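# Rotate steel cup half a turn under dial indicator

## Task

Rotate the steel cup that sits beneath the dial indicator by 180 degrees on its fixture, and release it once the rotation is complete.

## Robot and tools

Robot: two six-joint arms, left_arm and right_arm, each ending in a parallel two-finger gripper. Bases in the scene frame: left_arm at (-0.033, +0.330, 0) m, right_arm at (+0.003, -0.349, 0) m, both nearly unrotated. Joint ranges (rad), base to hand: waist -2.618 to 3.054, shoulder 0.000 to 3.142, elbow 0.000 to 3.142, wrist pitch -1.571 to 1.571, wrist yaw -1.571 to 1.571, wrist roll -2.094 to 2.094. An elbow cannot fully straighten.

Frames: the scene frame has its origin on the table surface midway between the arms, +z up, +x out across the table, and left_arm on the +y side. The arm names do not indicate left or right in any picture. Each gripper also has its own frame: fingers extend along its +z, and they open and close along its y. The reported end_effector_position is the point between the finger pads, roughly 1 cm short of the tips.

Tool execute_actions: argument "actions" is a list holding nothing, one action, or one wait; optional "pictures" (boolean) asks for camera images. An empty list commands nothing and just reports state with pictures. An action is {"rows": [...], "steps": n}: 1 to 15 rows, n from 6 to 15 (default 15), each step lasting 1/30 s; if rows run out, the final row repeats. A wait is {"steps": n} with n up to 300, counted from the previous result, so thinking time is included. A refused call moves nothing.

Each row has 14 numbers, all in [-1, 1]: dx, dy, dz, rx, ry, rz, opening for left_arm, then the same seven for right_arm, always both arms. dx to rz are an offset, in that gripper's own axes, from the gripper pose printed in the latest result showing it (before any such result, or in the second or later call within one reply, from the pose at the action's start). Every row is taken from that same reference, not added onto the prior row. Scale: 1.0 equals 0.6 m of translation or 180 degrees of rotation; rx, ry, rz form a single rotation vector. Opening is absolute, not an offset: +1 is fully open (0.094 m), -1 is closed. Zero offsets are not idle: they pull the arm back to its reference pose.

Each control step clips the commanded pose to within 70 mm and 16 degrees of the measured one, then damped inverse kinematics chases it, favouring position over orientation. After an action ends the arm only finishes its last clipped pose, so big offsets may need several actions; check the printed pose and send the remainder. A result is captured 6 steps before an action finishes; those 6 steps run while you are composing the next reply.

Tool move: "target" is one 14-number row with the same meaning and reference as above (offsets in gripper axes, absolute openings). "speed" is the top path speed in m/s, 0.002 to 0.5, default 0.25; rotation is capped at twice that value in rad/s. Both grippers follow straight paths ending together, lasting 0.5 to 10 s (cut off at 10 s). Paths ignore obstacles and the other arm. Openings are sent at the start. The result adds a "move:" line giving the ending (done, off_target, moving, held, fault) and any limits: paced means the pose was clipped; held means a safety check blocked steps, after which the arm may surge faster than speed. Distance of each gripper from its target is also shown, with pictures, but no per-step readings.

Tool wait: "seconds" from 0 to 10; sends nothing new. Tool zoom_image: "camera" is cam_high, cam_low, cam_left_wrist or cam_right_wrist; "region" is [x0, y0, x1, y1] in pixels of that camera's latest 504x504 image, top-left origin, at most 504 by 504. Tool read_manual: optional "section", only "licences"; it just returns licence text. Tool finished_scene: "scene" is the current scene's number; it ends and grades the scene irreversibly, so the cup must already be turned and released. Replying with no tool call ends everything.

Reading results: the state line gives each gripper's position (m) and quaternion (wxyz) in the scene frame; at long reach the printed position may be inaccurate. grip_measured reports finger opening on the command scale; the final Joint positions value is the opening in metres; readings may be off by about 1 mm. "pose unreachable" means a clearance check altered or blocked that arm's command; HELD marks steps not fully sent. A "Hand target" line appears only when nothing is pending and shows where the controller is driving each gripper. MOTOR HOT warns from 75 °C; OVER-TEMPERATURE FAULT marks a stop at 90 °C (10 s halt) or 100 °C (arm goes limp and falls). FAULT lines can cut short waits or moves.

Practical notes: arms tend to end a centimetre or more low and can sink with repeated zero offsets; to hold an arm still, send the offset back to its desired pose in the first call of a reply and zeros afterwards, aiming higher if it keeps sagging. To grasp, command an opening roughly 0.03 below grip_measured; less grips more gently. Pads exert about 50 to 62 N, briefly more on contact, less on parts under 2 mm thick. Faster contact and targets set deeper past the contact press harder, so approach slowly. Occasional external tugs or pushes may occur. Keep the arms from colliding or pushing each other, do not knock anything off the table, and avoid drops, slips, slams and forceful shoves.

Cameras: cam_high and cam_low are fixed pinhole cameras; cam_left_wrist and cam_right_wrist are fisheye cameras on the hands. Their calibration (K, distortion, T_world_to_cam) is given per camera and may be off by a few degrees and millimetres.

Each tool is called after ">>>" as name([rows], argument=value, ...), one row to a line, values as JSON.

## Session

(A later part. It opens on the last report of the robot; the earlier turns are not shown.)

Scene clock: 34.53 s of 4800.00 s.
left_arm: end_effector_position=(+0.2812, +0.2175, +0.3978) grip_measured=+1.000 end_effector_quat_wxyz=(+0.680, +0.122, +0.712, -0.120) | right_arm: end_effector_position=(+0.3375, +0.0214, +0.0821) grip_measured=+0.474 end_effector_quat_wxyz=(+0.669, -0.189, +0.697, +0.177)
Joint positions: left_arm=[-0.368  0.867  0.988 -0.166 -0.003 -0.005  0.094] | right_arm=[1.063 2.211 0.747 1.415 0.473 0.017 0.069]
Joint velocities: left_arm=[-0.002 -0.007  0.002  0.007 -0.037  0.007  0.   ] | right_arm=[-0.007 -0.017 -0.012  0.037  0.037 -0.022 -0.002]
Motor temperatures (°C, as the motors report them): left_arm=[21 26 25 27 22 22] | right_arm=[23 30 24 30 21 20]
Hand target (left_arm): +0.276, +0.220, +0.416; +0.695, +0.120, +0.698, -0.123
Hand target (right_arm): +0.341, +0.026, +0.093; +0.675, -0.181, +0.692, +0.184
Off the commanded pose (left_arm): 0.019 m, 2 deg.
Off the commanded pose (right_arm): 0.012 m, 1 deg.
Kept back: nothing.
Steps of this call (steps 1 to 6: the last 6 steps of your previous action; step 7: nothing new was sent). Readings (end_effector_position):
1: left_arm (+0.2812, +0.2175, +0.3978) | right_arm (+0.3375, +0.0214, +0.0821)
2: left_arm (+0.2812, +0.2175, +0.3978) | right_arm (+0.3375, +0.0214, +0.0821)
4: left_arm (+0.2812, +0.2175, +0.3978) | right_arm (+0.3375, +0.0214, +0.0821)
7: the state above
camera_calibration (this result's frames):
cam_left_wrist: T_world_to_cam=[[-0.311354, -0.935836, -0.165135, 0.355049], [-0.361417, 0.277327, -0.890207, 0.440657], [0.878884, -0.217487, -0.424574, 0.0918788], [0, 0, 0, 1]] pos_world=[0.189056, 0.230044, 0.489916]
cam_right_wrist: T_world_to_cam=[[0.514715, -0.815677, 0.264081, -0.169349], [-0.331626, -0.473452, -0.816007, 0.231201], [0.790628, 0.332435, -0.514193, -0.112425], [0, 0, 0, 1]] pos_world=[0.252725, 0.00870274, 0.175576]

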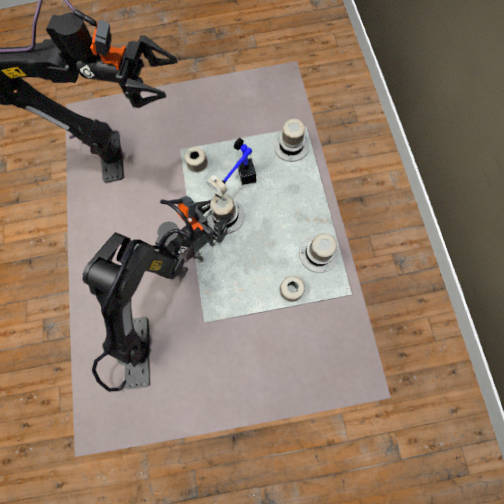

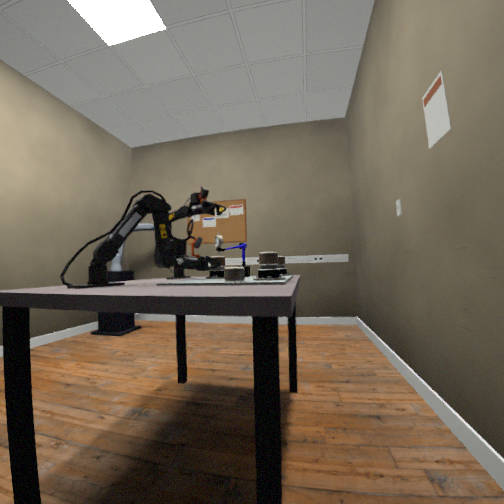

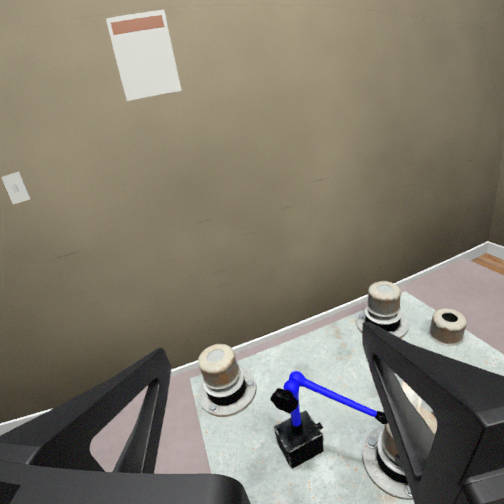

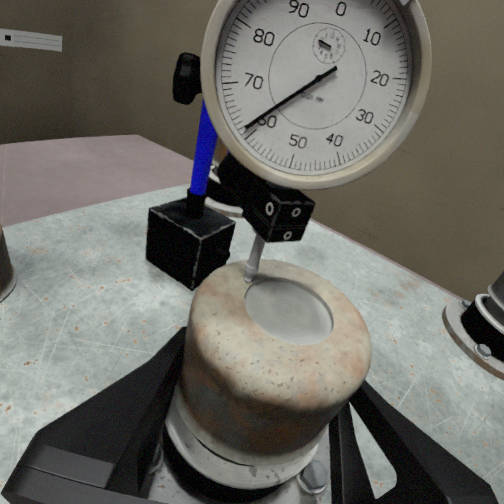

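>>> execute_actions([
  {"rows": [[-0.03,0,-0.011,0,-0.013,0,1,-0.018,0.005,0.007,0,-0.007,0.003,0.58],[-0.03,0,-0.011,0,-0.013,0,1,-0.018,0.005,0.007,0,-0.007,0.003,0.66],[-0.03,0,-0.011,0,-0.013,0,1,-0.024,0.005,0.007,0,-0.011,0.003,0.68],[-0.03,0,-0.011,0,-0.013,0,1,-0.032,0.005,0.006,0,-0.016,0.003,0.68],[-0.03,0,-0.011,0,-0.013,0,1,-0.039,0.006,0.006,0,-0.02,0.003,0.68],[-0.03,0,-0.011,0,-0.013,0,1,-0.043,0.006,0.005,0,-0.023,0.003,0.68],[-0.03,0,-0.011,0,-0.013,0,1,-0.043,0.006,0.005,0,-0.023,0.003,0.68],[-0.03,0,-0.011,0,-0.013,0,1,-0.043,0.006,0.005,0,-0.023,0.003,0.68],[-0.03,0,-0.011,0,-0.013,0,1,-0.043,0.006,0.005,0,-0.023,0.003,0.66],[-0.03,0,-0.011,0,-0.013,0,1,-0.043,0.006,0.005,0,-0.023,0.003,0.62],[-0.03,0,-0.011,0,-0.013,0,1,-0.043,0.006,0.005,0,-0.023,0.003,0.57],[-0.03,0,-0.011,0,-0.013,0,1,-0.043,0.006,0.005,0,-0.023,0.003,0.53],[-0.03,0,-0.011,0,-0.013,0,1,-0.043,0.006,0.005,0,-0.023,0.003,0.49],[-0.03,0,-0.011,0,-0.013,0,1,-0.043,0.006,0.005,0,-0.023,0.003,0.46],[-0.03,0,-0.011,0,-0.013,0,1,-0.043,0.006,0.005,0,-0.023,0.003,0.43]], "steps": 15},
])

>>> execute_actions([
  {"steps": 12},
], pictures=true)

>>> zoom_image(camera="cam_right_wrist", region=[140, 260, 400, 504])

Scene clock: 38.30 s of 4800.00 s.
left_arm: end_effector_position=(+0.2812, +0.2175, +0.3978) grip_measured=+1.000 end_effector_quat_wxyz=(+0.680, +0.122, +0.712, -0.120) | right_arm: end_effector_position=(+0.3374, +0.0215, +0.0831) grip_measured=+0.668 end_effector_quat_wxyz=(+0.671, -0.192, +0.695, +0.175)
Joint positions: left_arm=[-0.368  0.867  0.988 -0.166 -0.003 -0.005  0.094] | right_arm=[1.063 2.211 0.747 1.419 0.472 0.006 0.078]
Joint velocities: left_arm=[-0.007 -0.007 -0.017 -0.081 -0.037  0.037  0.   ] | right_arm=[ 0.002 -0.002 -0.012 -0.022 -0.037 -0.051 -0.013]
Motor temperatures (°C, as the motors report them): left_arm=[21 26 25 27 22 22] | right_arm=[23 30 24 30 21 20]
Steps of this call (steps 1 to 90: nothing new was sent; then 0.47 s passed at rest; steps 91 to 99: the first 9 steps of this action). Readings (end_effector_position):
91: left_arm (+0.2812, +0.2175, +0.3978) | right_arm (+0.3374, +0.0215, +0.0820)
92: left_arm (+0.2812, +0.2175, +0.3978) | right_arm (+0.3374, +0.0215, +0.0818)
94: left_arm (+0.2812, +0.2175, +0.3978) | right_arm (+0.3374, +0.0215, +0.0816)
98: left_arm (+0.2812, +0.2175, +0.3978) | right_arm (+0.3374, +0.0215, +0.0826)
99: the state above

Scene clock: 38.70 s of 4800.00 s.
left_arm: end_effector_position=(+0.2812, +0.2175, +0.3978) grip_measured=+1.000 end_effector_quat_wxyz=(+0.680, +0.122, +0.712, -0.120) | right_arm: end_effector_position=(+0.3376, +0.0213, +0.0840) grip_measured=+0.471 end_effector_quat_wxyz=(+0.672, -0.192, +0.694, +0.174)
Joint positions: left_arm=[-0.368  0.867  0.988 -0.166 -0.003 -0.005  0.094] | right_arm=[1.063 2.211 0.747 1.424 0.474 0.002 0.069]
Joint velocities: left_arm=[-0.012 -0.012  0.002 -0.081  0.007 -0.022  0.   ] | right_arm=[-0.017  0.002  0.002  0.037 -0.022 -0.007  0.   ]
Motor temperatures (°C, as the motors report them): left_arm=[21 26 25 27 22 22] | right_arm=[23 30 24 30 21 20]
Hand target (left_arm): +0.276, +0.220, +0.416; +0.695, +0.120, +0.698, -0.123
Hand target (right_arm): +0.339, +0.026, +0.108; +0.692, -0.179, +0.674, +0.188
Off the commanded pose (left_arm): 0.019 m, 2 deg.
Off the commanded pose (right_arm): 0.024 m, 4 deg.
Kept back: nothing.
Steps of this call (steps 1 to 6: the last 6 steps of your previous action; steps 7 to 12: nothing new was sent). Readings (end_effector_position):
1: left_arm (+0.2812, +0.2175, +0.3978) | right_arm (+0.3374, +0.0216, +0.0833)
2: left_arm (+0.2812, +0.2175, +0.3978) | right_arm (+0.3374, +0.0216, +0.0835)
4: left_arm (+0.2812, +0.2175, +0.3978) | right_arm (+0.3375, +0.0215, +0.0838)
8: left_arm (+0.2812, +0.2175, +0.3978) | right_arm (+0.3376, +0.0213, +0.0840)
12: the state above
camera_calibration (this result's frames):
cam_left_wrist: T_world_to_cam=[[-0.311354, -0.935836, -0.165135, 0.355049], [-0.361417, 0.277327, -0.890207, 0.440657], [0.878884, -0.217487, -0.424574, 0.0918788], [0, 0, 0, 1]] pos_world=[0.189056, 0.230044, 0.489916]
cam_right_wrist: T_world_to_cam=[[0.511018, -0.814385, 0.275023, -0.169717], [-0.322068, -0.478052, -0.817153, 0.229739], [0.796952, 0.329004, -0.506581, -0.11422], [0, 0, 0, 1]] pos_world=[0.251748, 0.0091911, 0.176546]

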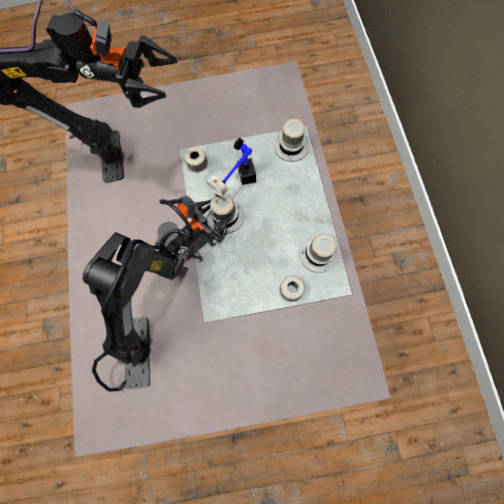

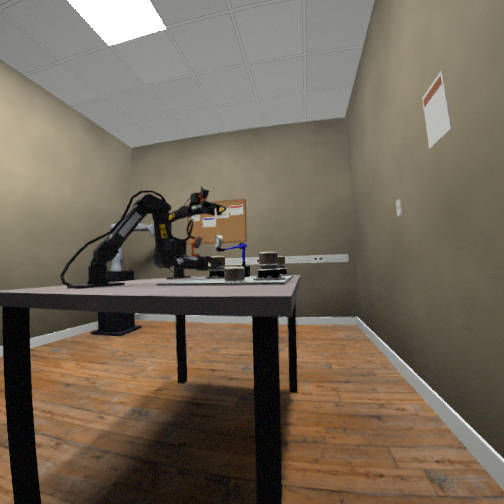

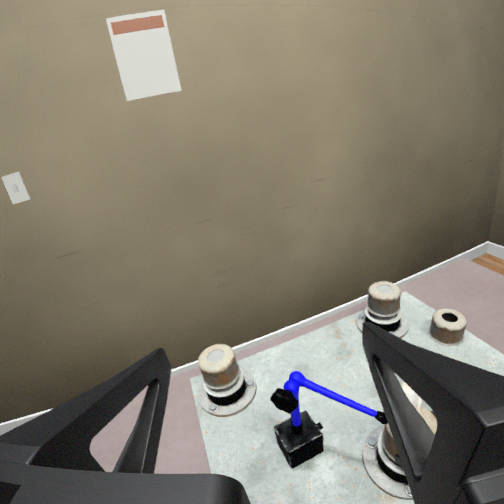

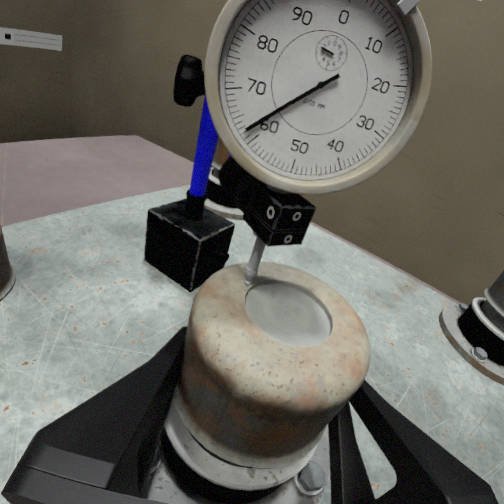

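Region (140, 260, 400, 504) of cam_right_wrist's 504x504 image, scaled by 1.938, with more detail than that image has; it fills the top 473 rows of this view, and the rest is white.

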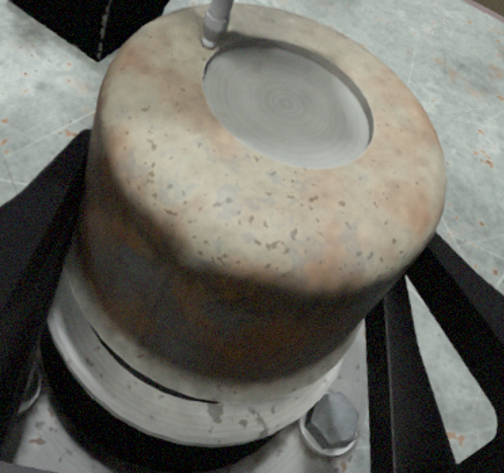

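>>> move(target=[-0.03, 0, -0.011, 0, -0.013, 0, 1, -0.013, 0, 0.007, -0.4033, -0.0089, -0.0133, 0.43], speed=0.42)

>>> zoom_image(camera="cam_right_wrist", region=[140, 260, 400, 504])

Scene clock: 47.23 s of 4800.00 s.
left_arm: end_effector_position=(+0.2812, +0.2175, +0.3978) grip_measured=+1.000 end_effector_quat_wxyz=(+0.680, +0.122, +0.712, -0.120) | right_arm: end_effector_position=(+0.3400, +0.0230, +0.0832) grip_measured=+0.471 end_effector_quat_wxyz=(-0.443, +0.562, -0.446, -0.538)
Joint positions: left_arm=[-0.368  0.867  0.988 -0.166 -0.003 -0.005  0.094] | right_arm=[ 0.549  2.368  1.166  1.092 -1.297 -0.123  0.069]
Joint velocities: left_arm=[-0.012 -0.007  0.012 -0.007 -0.095 -0.037  0.   ] | right_arm=[-0.002 -0.007  0.042 -0.037 -0.022 -0.081 -0.001]
Motor temperatures (°C, as the motors report them): left_arm=[21 25 25 27 22 22] | right_arm=[23 30 24 31 21 20]
Hand target (left_arm): +0.276, +0.220, +0.416; +0.695, +0.120, +0.698, -0.123
Hand target (right_arm): +0.343, +0.025, +0.091; -0.441, +0.564, -0.443, -0.539
Off the commanded pose (left_arm): 0.019 m, 2 deg.
Off the commanded pose (right_arm): 0.009 m, 1 deg.
Kept back: nothing.
After step 90, 3.43 s passed at rest.
move: off_target (left_arm)
camera_calibration (this result's frames):
cam_left_wrist: T_world_to_cam=[[-0.311354, -0.935836, -0.165135, 0.355049], [-0.361417, 0.277327, -0.890207, 0.440657], [0.878884, -0.217487, -0.424574, 0.0918788], [0, 0, 0, 1]] pos_world=[0.189056, 0.230044, 0.489916]
cam_right_wrist: T_world_to_cam=[[0.932068, 0.234379, 0.276251, -0.336692], [0.355776, -0.448308, -0.820026, -0.000309257], [-0.0683513, 0.862604, -0.50124, 0.164415], [0, 0, 0, 1]] pos_world=[0.325168, -0.0630505, 0.17517]

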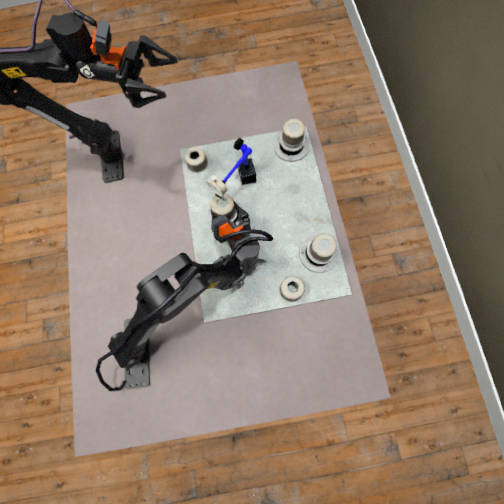

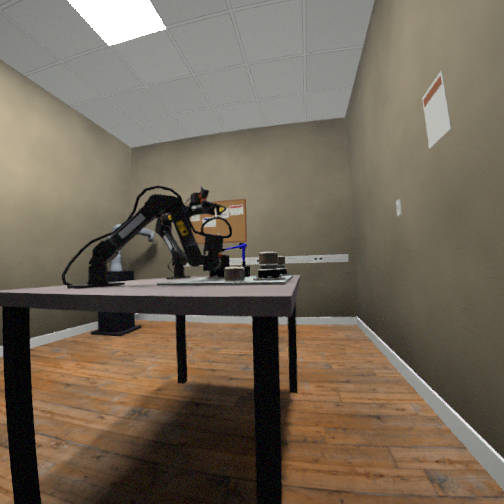

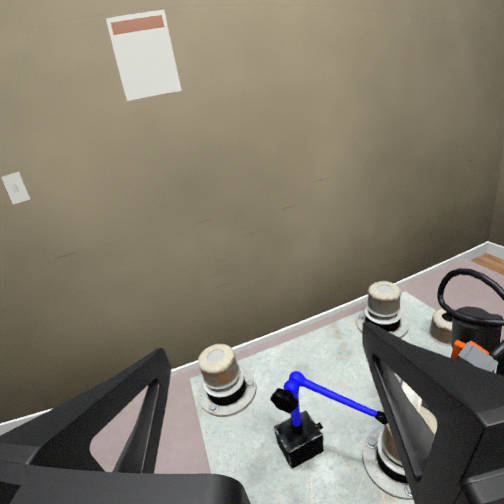

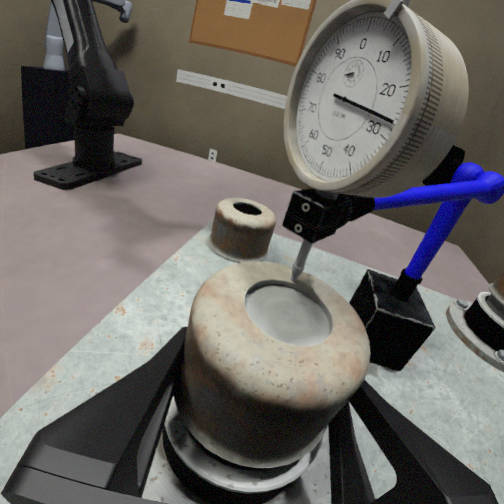

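Region (140, 260, 400, 504) of cam_right_wrist's 504x504 image, scaled by 1.938, with more detail than that image has; it fills the top 473 rows of this view, and the rest is white.

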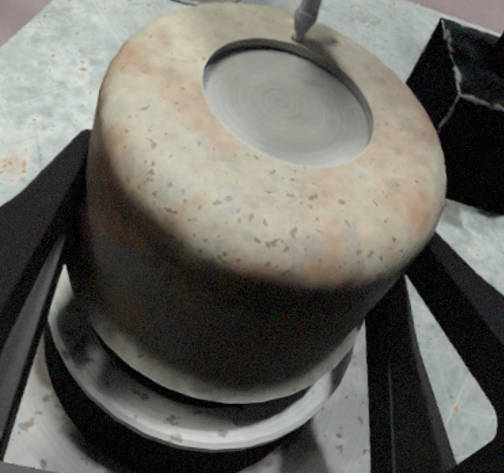

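>>> move(target=[-0.03, 0, -0.011, 0, -0.013, 0, 1, -0.025, 0, -0.115, 0, -0.008, 0.003, 1], speed=0.2)

>>> zoom_image(camera="cam_right_wrist", region=[150, 170, 400, 420])

Scene clock: 48.73 s of 4800.00 s.
left_arm: end_effector_position=(+0.2812, +0.2175, +0.3978) grip_measured=+1.000 end_effector_quat_wxyz=(+0.680, +0.122, +0.712, -0.120) | right_arm: end_effector_position=(+0.3598, -0.0438, +0.0887) grip_measured=+1.000 end_effector_quat_wxyz=(-0.442, +0.547, -0.455, -0.546)
Joint positions: left_arm=[-0.368  0.867  0.988 -0.166 -0.003 -0.005  0.094] | right_arm=[ 0.384  2.337  1.113  1.115 -1.449 -0.094  0.094]
Joint velocities: left_arm=[-0.002  0.007 -0.022  0.037 -0.022 -0.037  0.   ] | right_arm=[-0.017  0.007 -0.007  0.037 -0.066  0.007  0.   ]
Motor temperatures (°C, as the motors report them): left_arm=[21 25 25 27 22 22] | right_arm=[23 31 24 31 21 20]
Hand target (left_arm): +0.276, +0.220, +0.416; +0.695, +0.120, +0.698, -0.123
Hand target (right_arm): +0.355, -0.044, +0.100; -0.445, +0.554, -0.444, -0.546
Off the commanded pose (left_arm): 0.019 m, 2 deg.
Off the commanded pose (right_arm): 0.013 m, 2 deg.
Kept back: nothing.
move: off_target (left_arm, right_arm)
camera_calibration (this result's frames):
cam_left_wrist: T_world_to_cam=[[-0.311354, -0.935836, -0.165135, 0.355049], [-0.361417, 0.277327, -0.890207, 0.440657], [0.878884, -0.217487, -0.424574, 0.0918788], [0, 0, 0, 1]] pos_world=[0.189056, 0.230044, 0.489916]
cam_right_wrist: T_world_to_cam=[[0.944248, 0.21792, 0.246794, -0.343499], [0.321219, -0.445354, -0.83575, -0.0188477], [-0.0722161, 0.86843, -0.490524, 0.226823], [0, 0, 0, 1]] pos_world=[0.346782, -0.130518, 0.180284]

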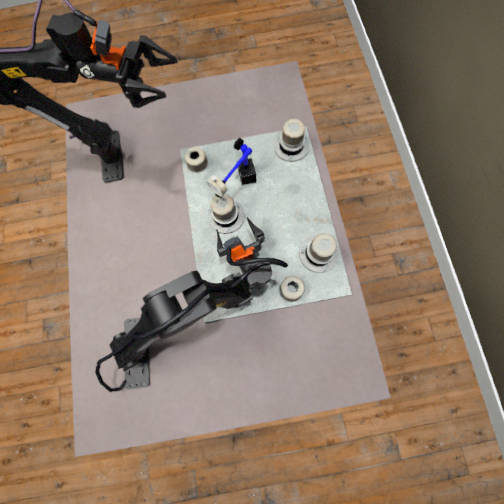

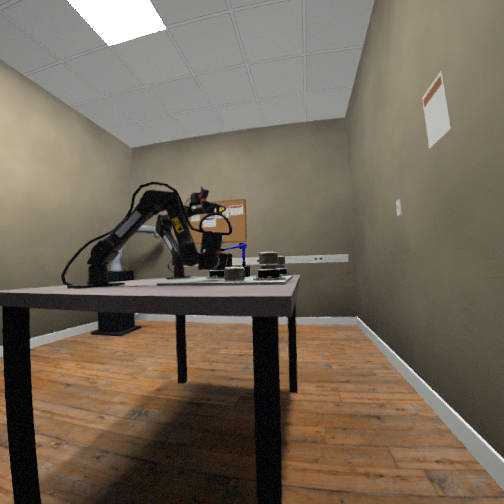

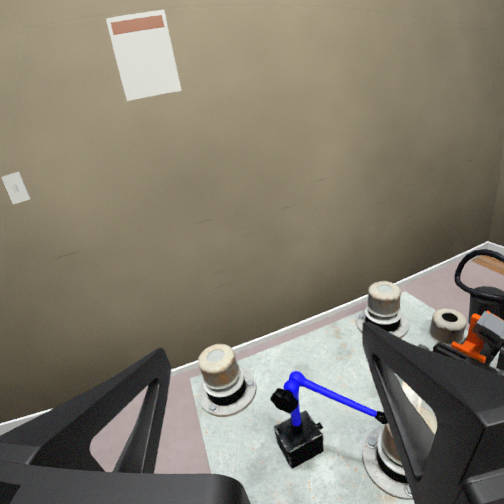

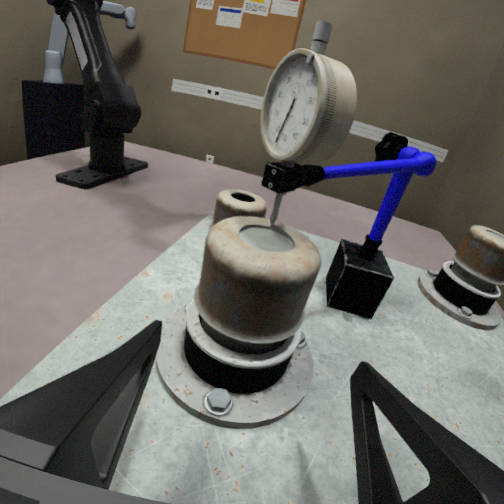

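Region (150, 170, 400, 420) of cam_right_wrist's 504x504 image, scaled by 2.016, with more detail than that image has.

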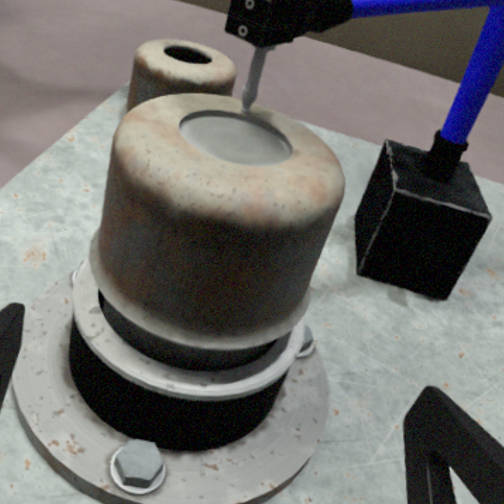

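>>> finished_scene(scene=2)

The scene is finished: the task was done.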